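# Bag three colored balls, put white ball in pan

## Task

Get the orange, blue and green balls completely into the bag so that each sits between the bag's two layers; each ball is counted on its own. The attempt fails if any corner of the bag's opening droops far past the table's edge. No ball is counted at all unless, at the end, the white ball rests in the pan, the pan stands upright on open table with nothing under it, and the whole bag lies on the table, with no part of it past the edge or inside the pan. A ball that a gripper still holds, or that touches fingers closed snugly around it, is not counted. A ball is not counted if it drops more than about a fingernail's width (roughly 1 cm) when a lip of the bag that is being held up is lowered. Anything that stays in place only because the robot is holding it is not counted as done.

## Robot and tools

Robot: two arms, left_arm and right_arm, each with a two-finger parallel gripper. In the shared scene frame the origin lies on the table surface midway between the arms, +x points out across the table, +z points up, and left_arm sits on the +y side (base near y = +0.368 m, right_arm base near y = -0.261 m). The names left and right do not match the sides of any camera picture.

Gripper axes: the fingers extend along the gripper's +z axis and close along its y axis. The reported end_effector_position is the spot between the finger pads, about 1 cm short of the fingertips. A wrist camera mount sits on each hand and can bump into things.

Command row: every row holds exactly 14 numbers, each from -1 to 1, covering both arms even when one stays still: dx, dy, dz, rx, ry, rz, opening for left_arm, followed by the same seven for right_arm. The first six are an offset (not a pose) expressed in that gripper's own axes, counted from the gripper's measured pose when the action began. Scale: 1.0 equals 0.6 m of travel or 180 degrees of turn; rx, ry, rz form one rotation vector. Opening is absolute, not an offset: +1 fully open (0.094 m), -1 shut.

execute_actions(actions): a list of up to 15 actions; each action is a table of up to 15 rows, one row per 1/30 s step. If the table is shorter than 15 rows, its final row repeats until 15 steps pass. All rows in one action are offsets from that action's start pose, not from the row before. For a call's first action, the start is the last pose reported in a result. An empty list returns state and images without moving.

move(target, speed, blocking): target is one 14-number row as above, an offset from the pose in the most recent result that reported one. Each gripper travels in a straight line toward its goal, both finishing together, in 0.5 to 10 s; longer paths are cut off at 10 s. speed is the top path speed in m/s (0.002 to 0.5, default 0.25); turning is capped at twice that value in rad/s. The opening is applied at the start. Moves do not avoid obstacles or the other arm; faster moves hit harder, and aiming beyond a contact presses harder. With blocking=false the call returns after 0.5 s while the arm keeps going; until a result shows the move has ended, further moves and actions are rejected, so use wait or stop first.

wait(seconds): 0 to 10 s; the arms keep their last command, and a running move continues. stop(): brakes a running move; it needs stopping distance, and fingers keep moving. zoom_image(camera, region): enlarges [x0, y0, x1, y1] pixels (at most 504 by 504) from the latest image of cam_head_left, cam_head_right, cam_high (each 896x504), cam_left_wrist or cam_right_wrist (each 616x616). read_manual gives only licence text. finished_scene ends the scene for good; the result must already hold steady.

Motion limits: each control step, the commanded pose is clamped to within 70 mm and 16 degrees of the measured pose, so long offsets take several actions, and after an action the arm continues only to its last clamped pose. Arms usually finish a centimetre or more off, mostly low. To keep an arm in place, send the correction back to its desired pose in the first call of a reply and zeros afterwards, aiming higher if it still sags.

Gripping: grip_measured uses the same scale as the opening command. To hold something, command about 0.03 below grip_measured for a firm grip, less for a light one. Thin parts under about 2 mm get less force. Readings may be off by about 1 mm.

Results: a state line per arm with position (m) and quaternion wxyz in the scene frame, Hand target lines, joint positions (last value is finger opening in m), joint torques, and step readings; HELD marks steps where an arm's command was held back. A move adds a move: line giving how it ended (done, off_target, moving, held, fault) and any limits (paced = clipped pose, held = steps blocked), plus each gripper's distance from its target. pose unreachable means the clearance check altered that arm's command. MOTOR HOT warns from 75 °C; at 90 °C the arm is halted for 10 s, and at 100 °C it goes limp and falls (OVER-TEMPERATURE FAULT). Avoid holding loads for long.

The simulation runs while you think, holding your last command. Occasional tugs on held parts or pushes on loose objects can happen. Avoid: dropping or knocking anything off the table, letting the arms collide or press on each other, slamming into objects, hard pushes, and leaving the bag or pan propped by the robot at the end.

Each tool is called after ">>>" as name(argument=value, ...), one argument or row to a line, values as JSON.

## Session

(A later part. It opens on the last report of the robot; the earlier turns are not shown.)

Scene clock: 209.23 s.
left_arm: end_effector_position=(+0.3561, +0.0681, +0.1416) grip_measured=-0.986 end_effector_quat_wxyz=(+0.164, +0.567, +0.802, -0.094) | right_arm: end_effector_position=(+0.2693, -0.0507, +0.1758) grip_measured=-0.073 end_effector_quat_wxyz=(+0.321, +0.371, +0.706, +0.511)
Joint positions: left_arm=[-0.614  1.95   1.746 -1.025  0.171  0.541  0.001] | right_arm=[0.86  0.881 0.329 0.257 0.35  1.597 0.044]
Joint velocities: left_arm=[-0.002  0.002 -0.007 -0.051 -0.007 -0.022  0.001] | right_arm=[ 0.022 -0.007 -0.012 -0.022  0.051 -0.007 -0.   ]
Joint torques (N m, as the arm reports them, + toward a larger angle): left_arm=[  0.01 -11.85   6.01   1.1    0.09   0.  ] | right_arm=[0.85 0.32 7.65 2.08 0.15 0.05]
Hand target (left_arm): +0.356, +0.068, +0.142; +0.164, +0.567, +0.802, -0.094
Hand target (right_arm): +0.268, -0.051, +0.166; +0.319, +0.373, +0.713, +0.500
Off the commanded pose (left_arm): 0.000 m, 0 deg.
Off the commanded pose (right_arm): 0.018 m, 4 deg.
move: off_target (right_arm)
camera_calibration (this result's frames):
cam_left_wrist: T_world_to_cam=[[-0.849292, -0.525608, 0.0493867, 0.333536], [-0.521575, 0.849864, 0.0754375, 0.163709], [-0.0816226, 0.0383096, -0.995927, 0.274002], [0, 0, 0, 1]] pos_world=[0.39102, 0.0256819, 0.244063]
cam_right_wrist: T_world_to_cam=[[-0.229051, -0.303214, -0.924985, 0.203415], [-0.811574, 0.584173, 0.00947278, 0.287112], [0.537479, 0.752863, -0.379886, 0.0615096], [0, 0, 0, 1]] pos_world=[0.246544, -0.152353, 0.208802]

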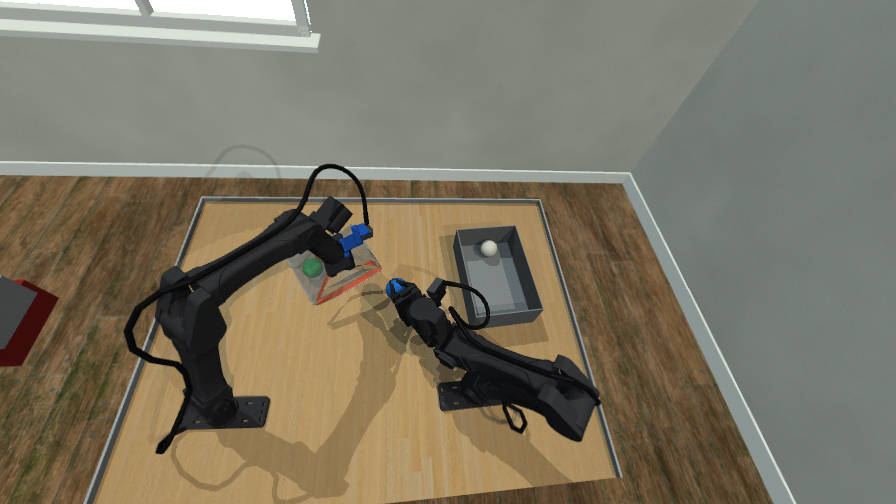

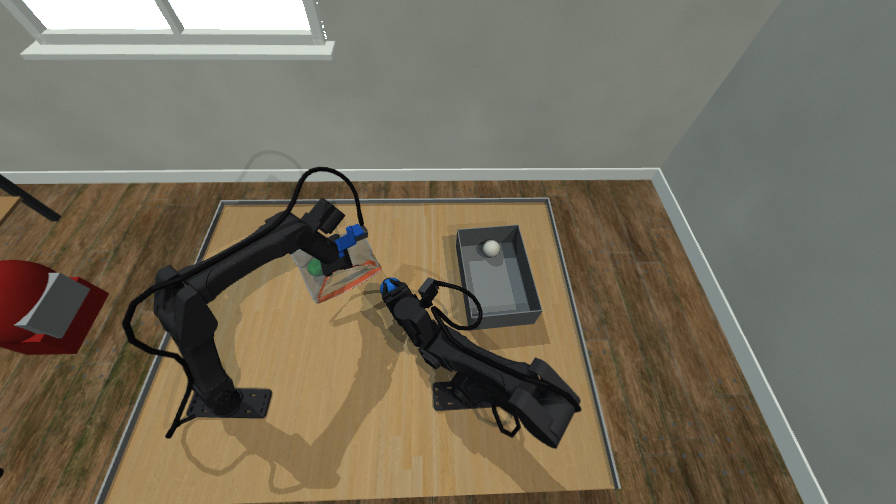

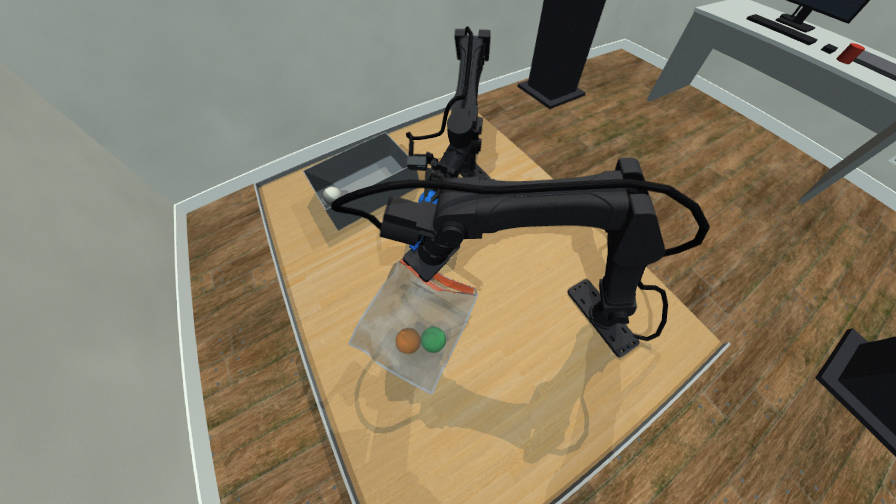

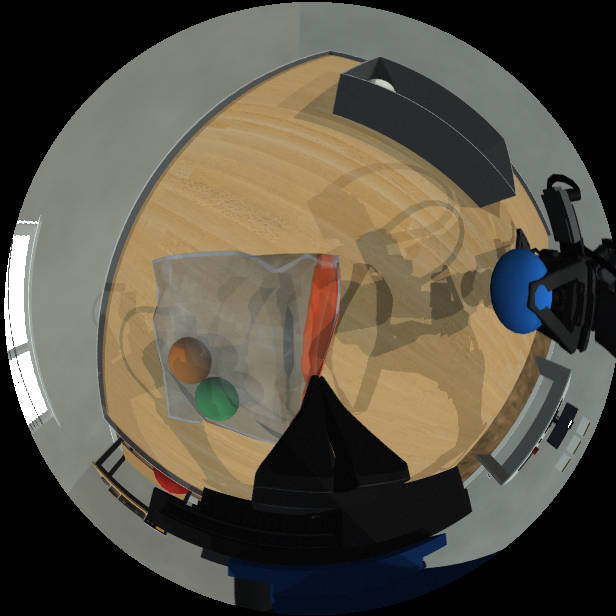

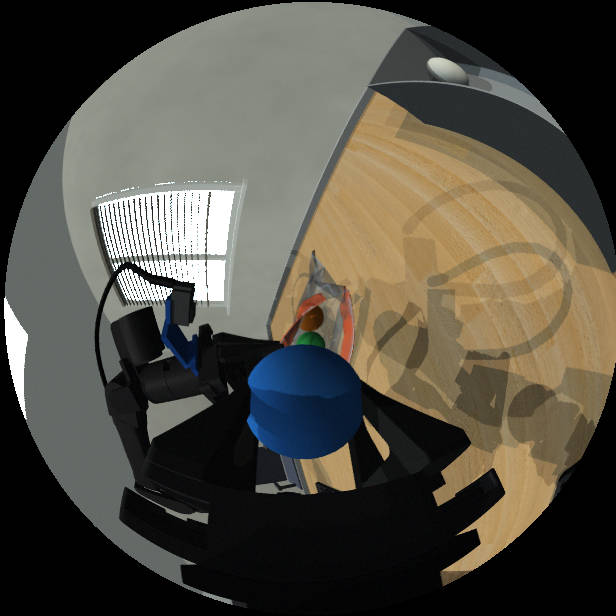

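>>> move(
  target=[0,0,0,0,0,0,-1,0.098,-0.05,0.178,0,0,-0.02,-0.105],
  speed=0.08,
)

Scene clock: 211.80 s.
left_arm: end_effector_position=(+0.3561, +0.0681, +0.1416) grip_measured=-0.986 end_effector_quat_wxyz=(+0.164, +0.567, +0.802, -0.094) | right_arm: end_effector_position=(+0.3198, +0.0405, +0.1108) grip_measured=-0.073 end_effector_quat_wxyz=(+0.330, +0.356, +0.715, +0.503)
Joint positions: left_arm=[-0.614  1.95   1.746 -1.025  0.171  0.541  0.001] | right_arm=[0.928 1.656 0.498 0.852 0.413 1.579 0.044]
Joint velocities: left_arm=[-0.007  0.002  0.002  0.007  0.022  0.007 -0.   ] | right_arm=[-0.012  0.002  0.012 -0.11   0.007  0.022 -0.001]
Joint torques (N m, as the arm reports them, + toward a larger angle): left_arm=[  0.04 -11.8    5.92   1.12   0.11   0.02] | right_arm=[ 0.73 -4.7   8.22  2.05  0.16 -0.16]
Hand target (left_arm): +0.356, +0.068, +0.142; +0.164, +0.567, +0.802, -0.094
Hand target (right_arm): +0.321, +0.046, +0.111; +0.336, +0.349, +0.717, +0.501
Off the commanded pose (left_arm): 0.000 m, 0 deg.
Off the commanded pose (right_arm): 0.005 m, 1 deg.
move: done
camera_calibration (this result's frames):
cam_left_wrist: T_world_to_cam=[[-0.849292, -0.525608, 0.0493867, 0.333536], [-0.521575, 0.849864, 0.0754375, 0.163709], [-0.0816226, 0.0383096, -0.995927, 0.274002], [0, 0, 0, 1]] pos_world=[0.39102, 0.0256819, 0.244063]
cam_right_wrist: T_world_to_cam=[[-0.209405, -0.339403, -0.917036, 0.176803], [-0.819126, 0.573067, -0.0250499, 0.282055], [0.534025, 0.745922, -0.398017, -0.0556311], [0, 0, 0, 1]] pos_world=[0.297771, -0.0601323, 0.147058]

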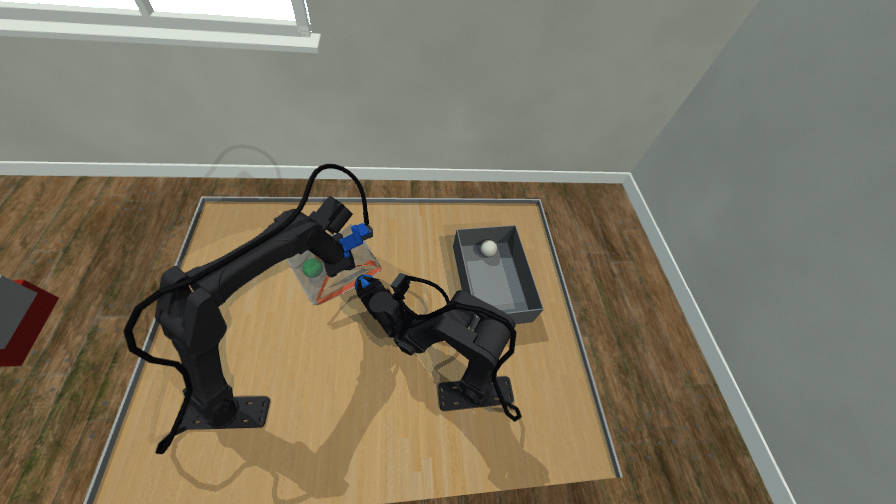

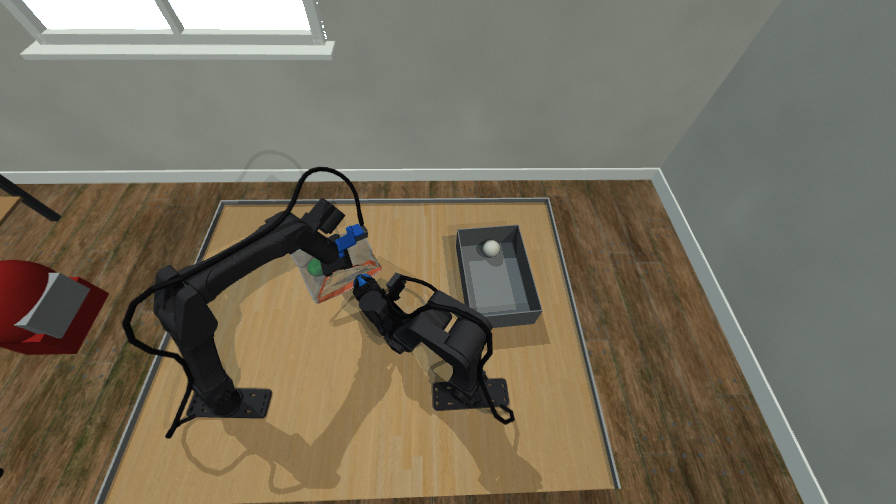

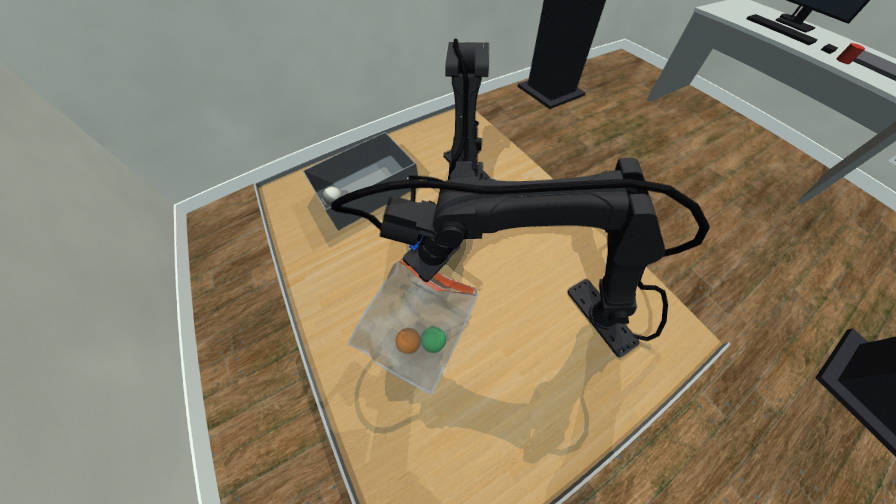

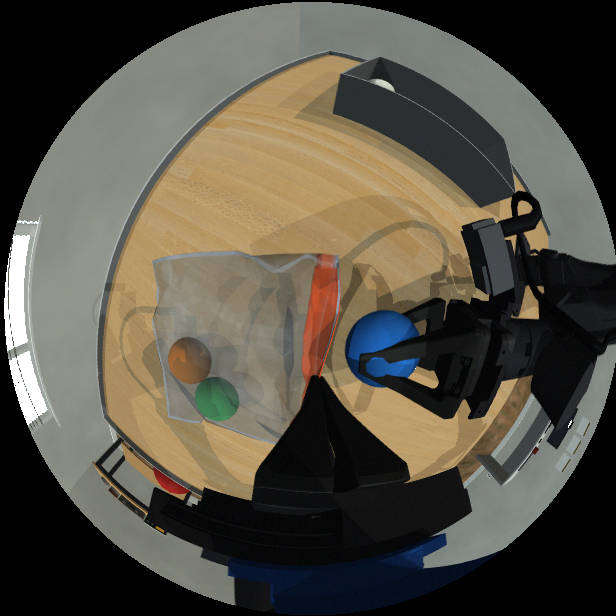

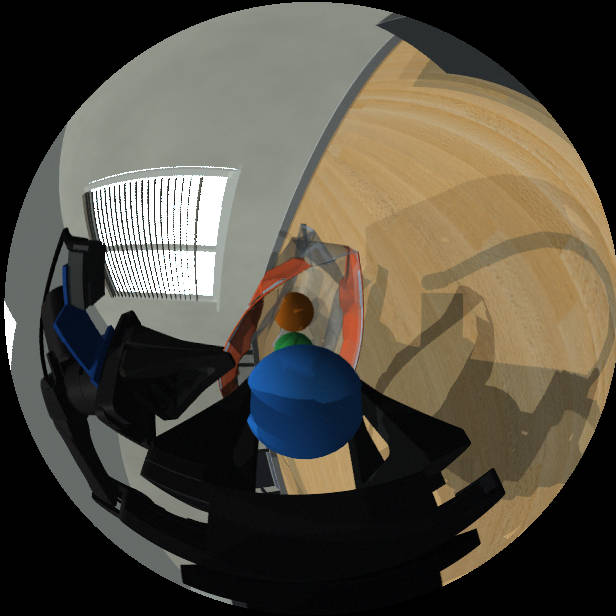

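>>> move(
  target=[0,0,0,0,0,0,-1,-0.007,-0.047,0.0,0,0,0,-0.105],
  speed=0.04,
)

>>> move(
  target=[0,0,0,0,0,0,-1,-0.012,0.0,0.075,0,0,0,-0.105],
  speed=0.04,
)

Scene clock: 213.53 s.
left_arm: end_effector_position=(+0.3561, +0.0681, +0.1416) grip_measured=-0.986 end_effector_quat_wxyz=(+0.164, +0.567, +0.802, -0.094) | right_arm: end_effector_position=(+0.3171, +0.0348, +0.0938) grip_measured=-0.073 end_effector_quat_wxyz=(+0.329, +0.356, +0.709, +0.512)
Joint positions: left_arm=[-0.614  1.95   1.746 -1.025  0.171  0.541  0.001] | right_arm=[0.92  1.735 0.441 1.009 0.4   1.578 0.044]
Joint velocities: left_arm=[-0.002 -0.002  0.002  0.007  0.037 -0.051  0.   ] | right_arm=[-0.012 -0.007  0.007  0.11  -0.007  0.007 -0.001]
Joint torques (N m, as the arm reports them, + toward a larger angle): left_arm=[  0.07 -11.75   6.02   1.09   0.12   0.01] | right_arm=[-0.67 -4.75  4.31  2.07  0.05 -0.03]
Hand target (left_arm): +0.356, +0.068, +0.142; +0.164, +0.567, +0.802, -0.094
Hand target (right_arm): +0.317, +0.030, +0.084; +0.330, +0.356, +0.715, +0.503
Off the commanded pose (left_arm): 0.000 m, 0 deg.
Off the commanded pose (right_arm): 0.010 m, 1 deg.
move: done
camera_calibration (this result's frames):
cam_left_wrist: T_world_to_cam=[[-0.849292, -0.525608, 0.0493867, 0.333536], [-0.521575, 0.849864, 0.0754375, 0.163709], [-0.0816226, 0.0383096, -0.995927, 0.274002], [0, 0, 0, 1]] pos_world=[0.39102, 0.0256819, 0.244063]
cam_right_wrist: T_world_to_cam=[[-0.199156, -0.322591, -0.92535, 0.155656], [-0.821272, 0.570113, -0.0219935, 0.283261], [0.534649, 0.755583, -0.378476, -0.0590981], [0, 0, 0, 1]] pos_world=[0.295231, -0.0666241, 0.127899]

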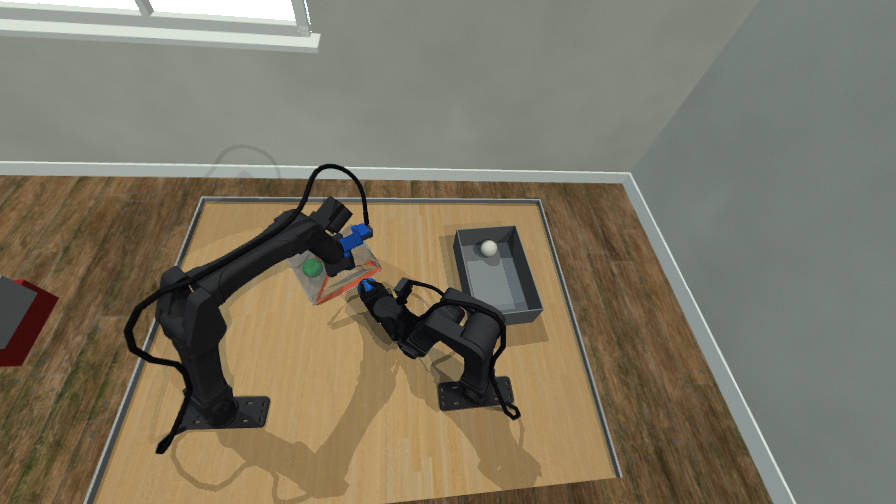

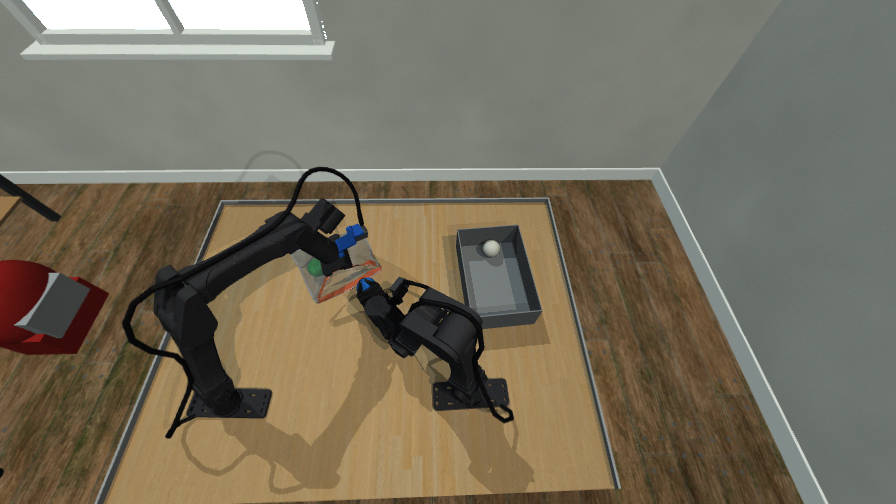

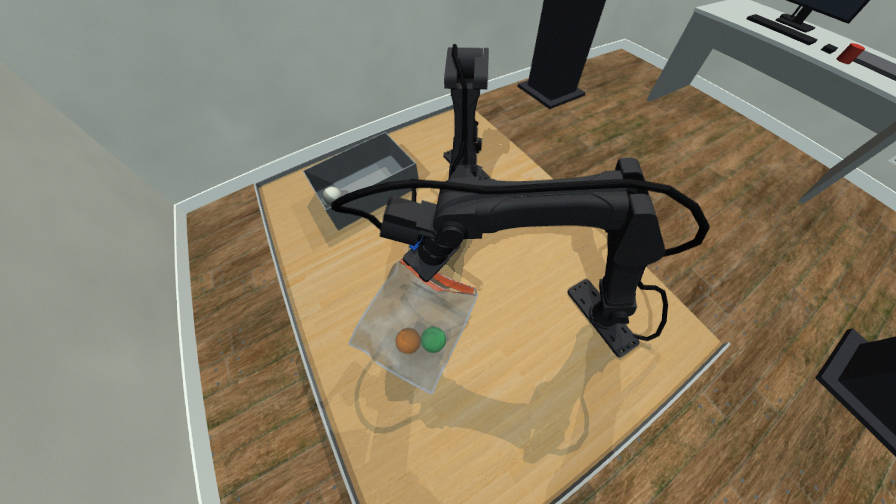

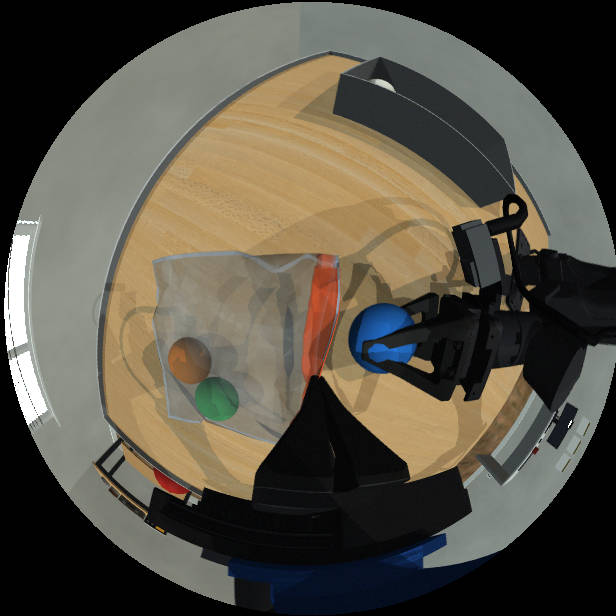

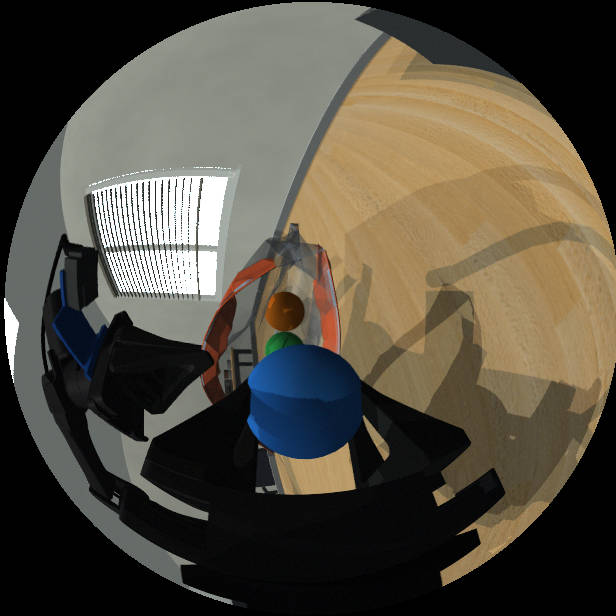

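Scene clock: 214.93 s.
left_arm: end_effector_position=(+0.3561, +0.0681, +0.1416) grip_measured=-0.986 end_effector_quat_wxyz=(+0.164, +0.567, +0.802, -0.094) | right_arm: end_effector_position=(+0.3531, +0.0496, +0.0852) grip_measured=-0.073 end_effector_quat_wxyz=(+0.324, +0.359, +0.707, +0.516)
Joint positions: left_arm=[-0.614  1.95   1.746 -1.025  0.171  0.541  0.001] | right_arm=[0.847 1.872 0.569 1.029 0.327 1.57  0.044]
Joint velocities: left_arm=[ 0.007  0.002  0.002 -0.022 -0.037  0.037 -0.   ] | right_arm=[-0.017 -0.007  0.002 -0.066  0.037 -0.051  0.   ]
Joint torques (N m, as the arm reports them, + toward a larger angle): left_arm=[ -0.03 -11.86   5.96   1.1    0.09   0.02] | right_arm=[-0.68 -5.94  7.29  2.09  0.02 -0.14]
Hand target (left_arm): +0.356, +0.068, +0.142; +0.164, +0.567, +0.802, -0.094
Hand target (right_arm): +0.358, +0.051, +0.082; +0.330, +0.355, +0.710, +0.512
Off the commanded pose (left_arm): 0.000 m, 0 deg.
Off the commanded pose (right_arm): 0.006 m, 1 deg.
move: done
camera_calibration (this result's frames):
cam_left_wrist: T_world_to_cam=[[-0.849292, -0.525608, 0.0493867, 0.333536], [-0.521575, 0.849864, 0.0754375, 0.163709], [-0.0816226, 0.0383096, -0.995927, 0.274002], [0, 0, 0, 1]] pos_world=[0.39102, 0.0256819, 0.244063]
cam_right_wrist: T_world_to_cam=[[-0.204947, -0.309875, -0.928426, 0.161342], [-0.821129, 0.570668, -0.00920718, 0.302937], [0.532676, 0.76047, -0.371404, -0.0929179], [0, 0, 0, 1]] pos_world=[0.331312, -0.0522193, 0.118074]

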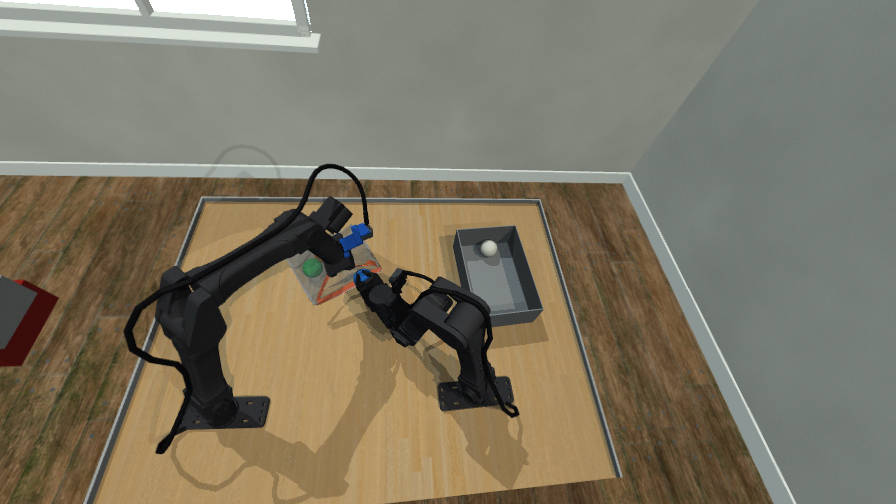

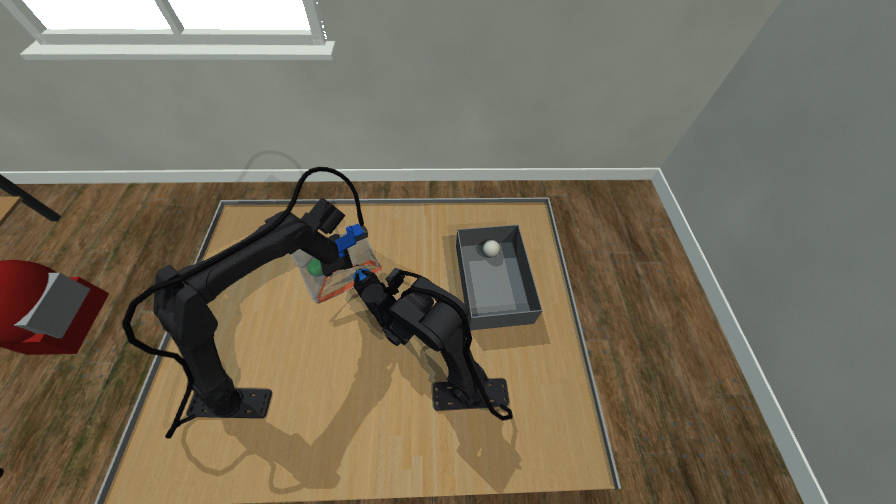

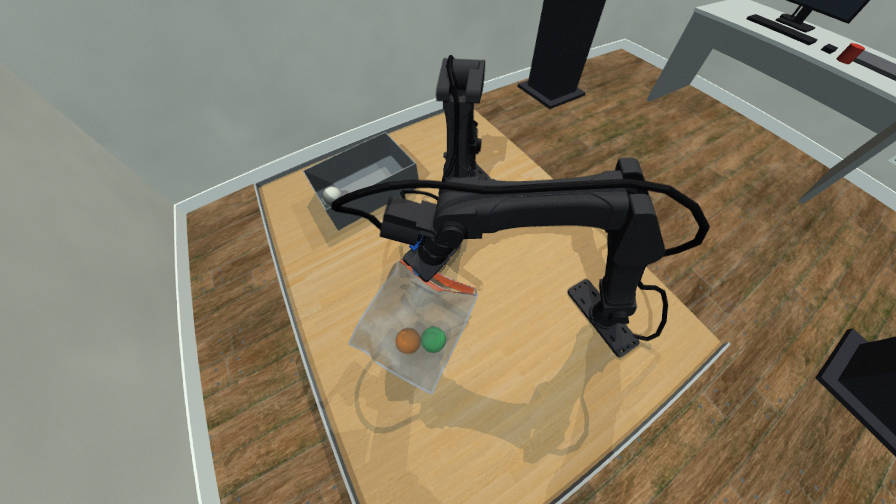

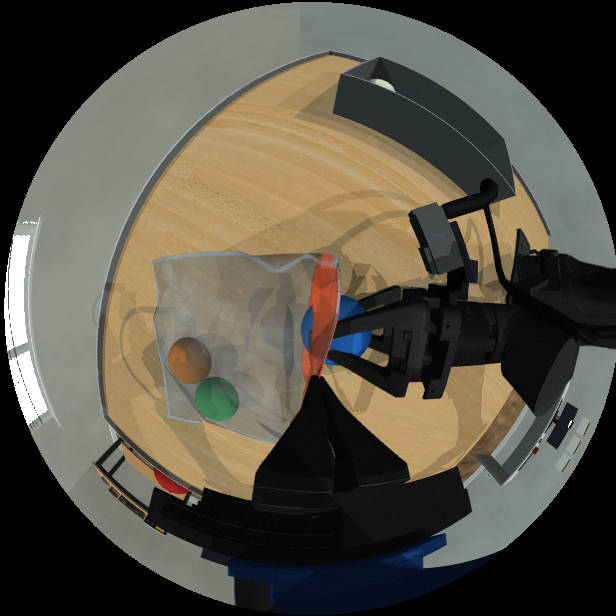

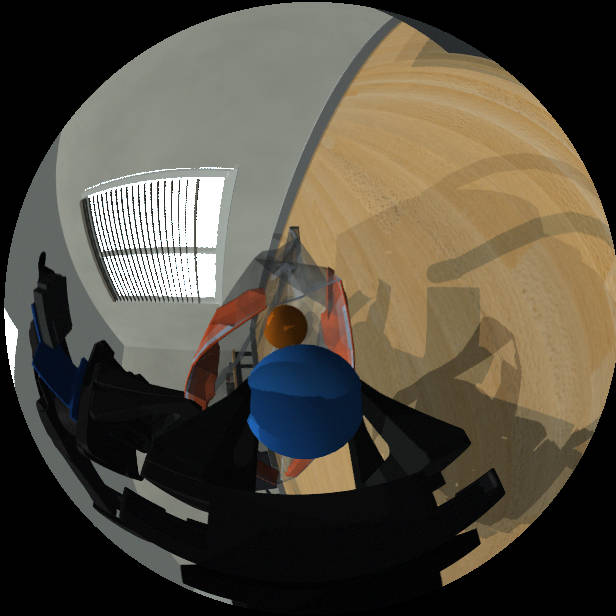

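>>> move(
  target=[0,0,0,0,0,0,-1,-0.005,-0.005,0.1,0,0,0,-0.105],
  speed=0.04,
)

Scene clock: 217.10 s.
left_arm: end_effector_position=(+0.3561, +0.0682, +0.1416) grip_measured=-0.986 end_effector_quat_wxyz=(+0.164, +0.567, +0.802, -0.094) | right_arm: end_effector_position=(+0.3985, +0.0770, +0.0748) grip_measured=-0.073 end_effector_quat_wxyz=(+0.321, +0.362, +0.699, +0.527)
Joint positions: left_arm=[-0.614  1.95   1.746 -1.025  0.171  0.541  0.001] | right_arm=[0.792 2.053 0.771 1.031 0.268 1.569 0.044]
Joint velocities: left_arm=[-0.012 -0.007 -0.002 -0.037 -0.037  0.022  0.001] | right_arm=[ 0.022 -0.007 -0.002 -0.037 -0.007 -0.007  0.   ]
Joint torques (N m, as the arm reports them, + toward a larger angle): left_arm=[ -0.08 -11.85   6.07   1.11   0.11   0.02] | right_arm=[-0.73 -7.63  7.48  1.96  0.02 -0.14]
Hand target (left_arm): +0.356, +0.068, +0.142; +0.164, +0.567, +0.802, -0.094
Hand target (right_arm): +0.403, +0.076, +0.067; +0.325, +0.359, +0.707, +0.516
Off the commanded pose (left_arm): 0.000 m, 0 deg.
Off the commanded pose (right_arm): 0.009 m, 2 deg.
move: done
camera_calibration (this result's frames):
cam_left_wrist: T_world_to_cam=[[-0.849236, -0.525731, 0.0490505, 0.333636], [-0.5217, 0.849776, 0.075564, 0.163722], [-0.0814082, 0.038582, -0.995934, 0.273898], [0, 0, 0, 1]] pos_world=[0.391047, 0.0257078, 0.244048]
cam_right_wrist: T_world_to_cam=[[-0.199152, -0.284473, -0.937771, 0.165865], [-0.822306, 0.569042, 0.00201207, 0.324325], [0.533058, 0.771535, -0.34725, -0.144568], [0, 0, 0, 1]] pos_world=[0.37679, -0.0258309, 0.10469]

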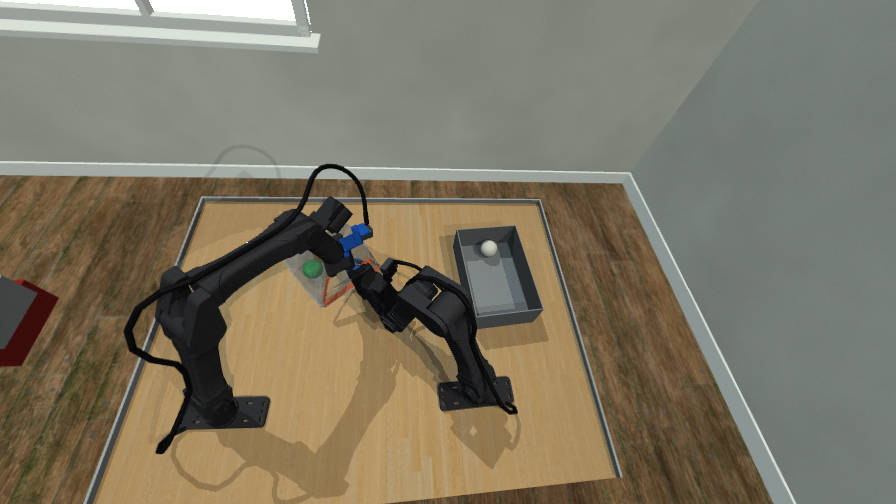

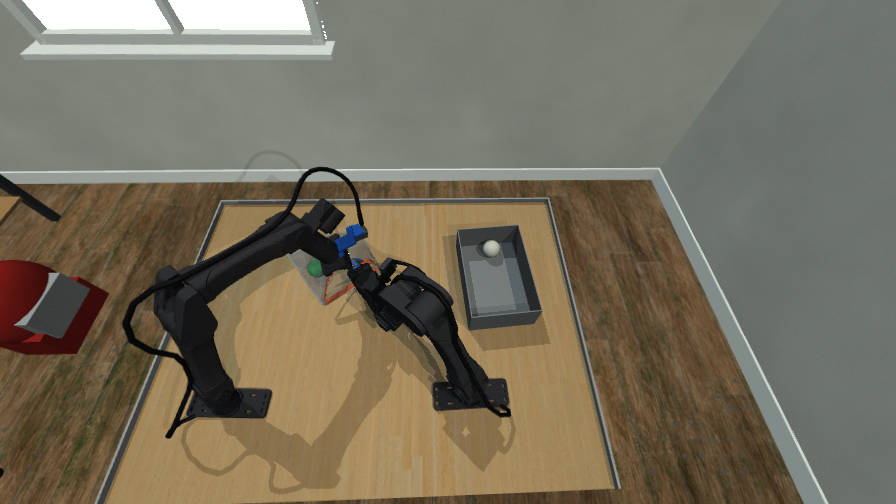

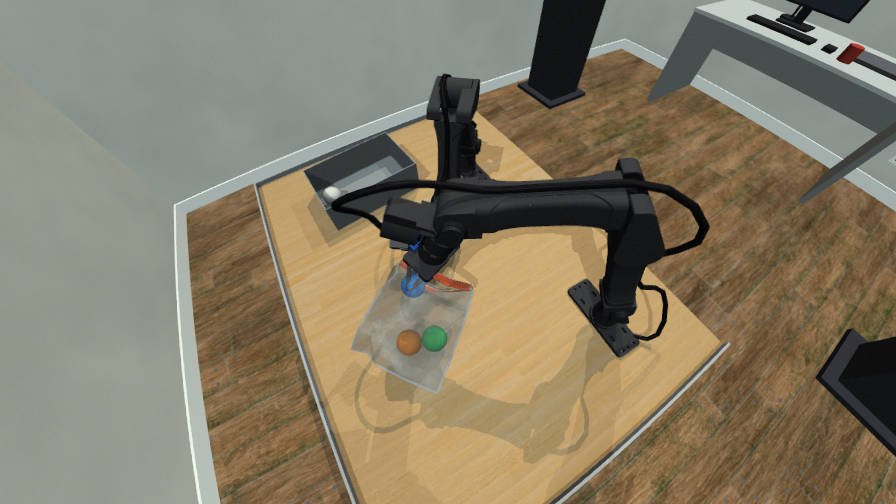

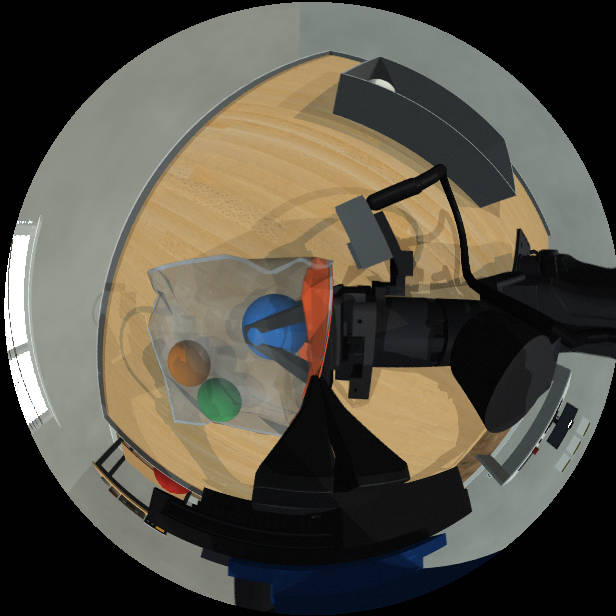

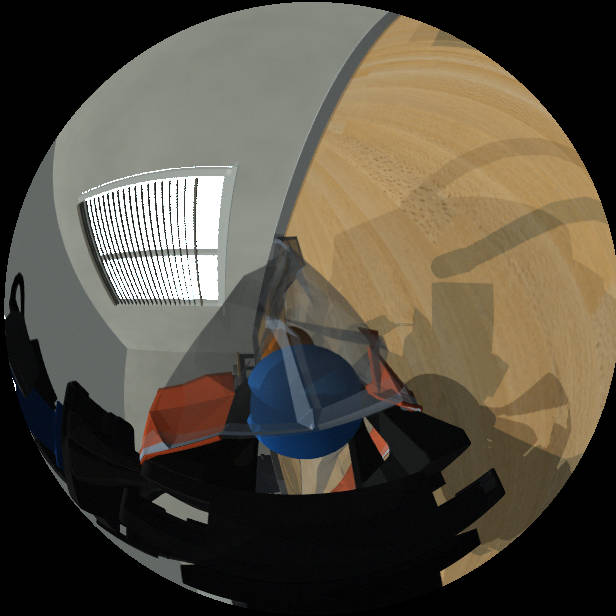

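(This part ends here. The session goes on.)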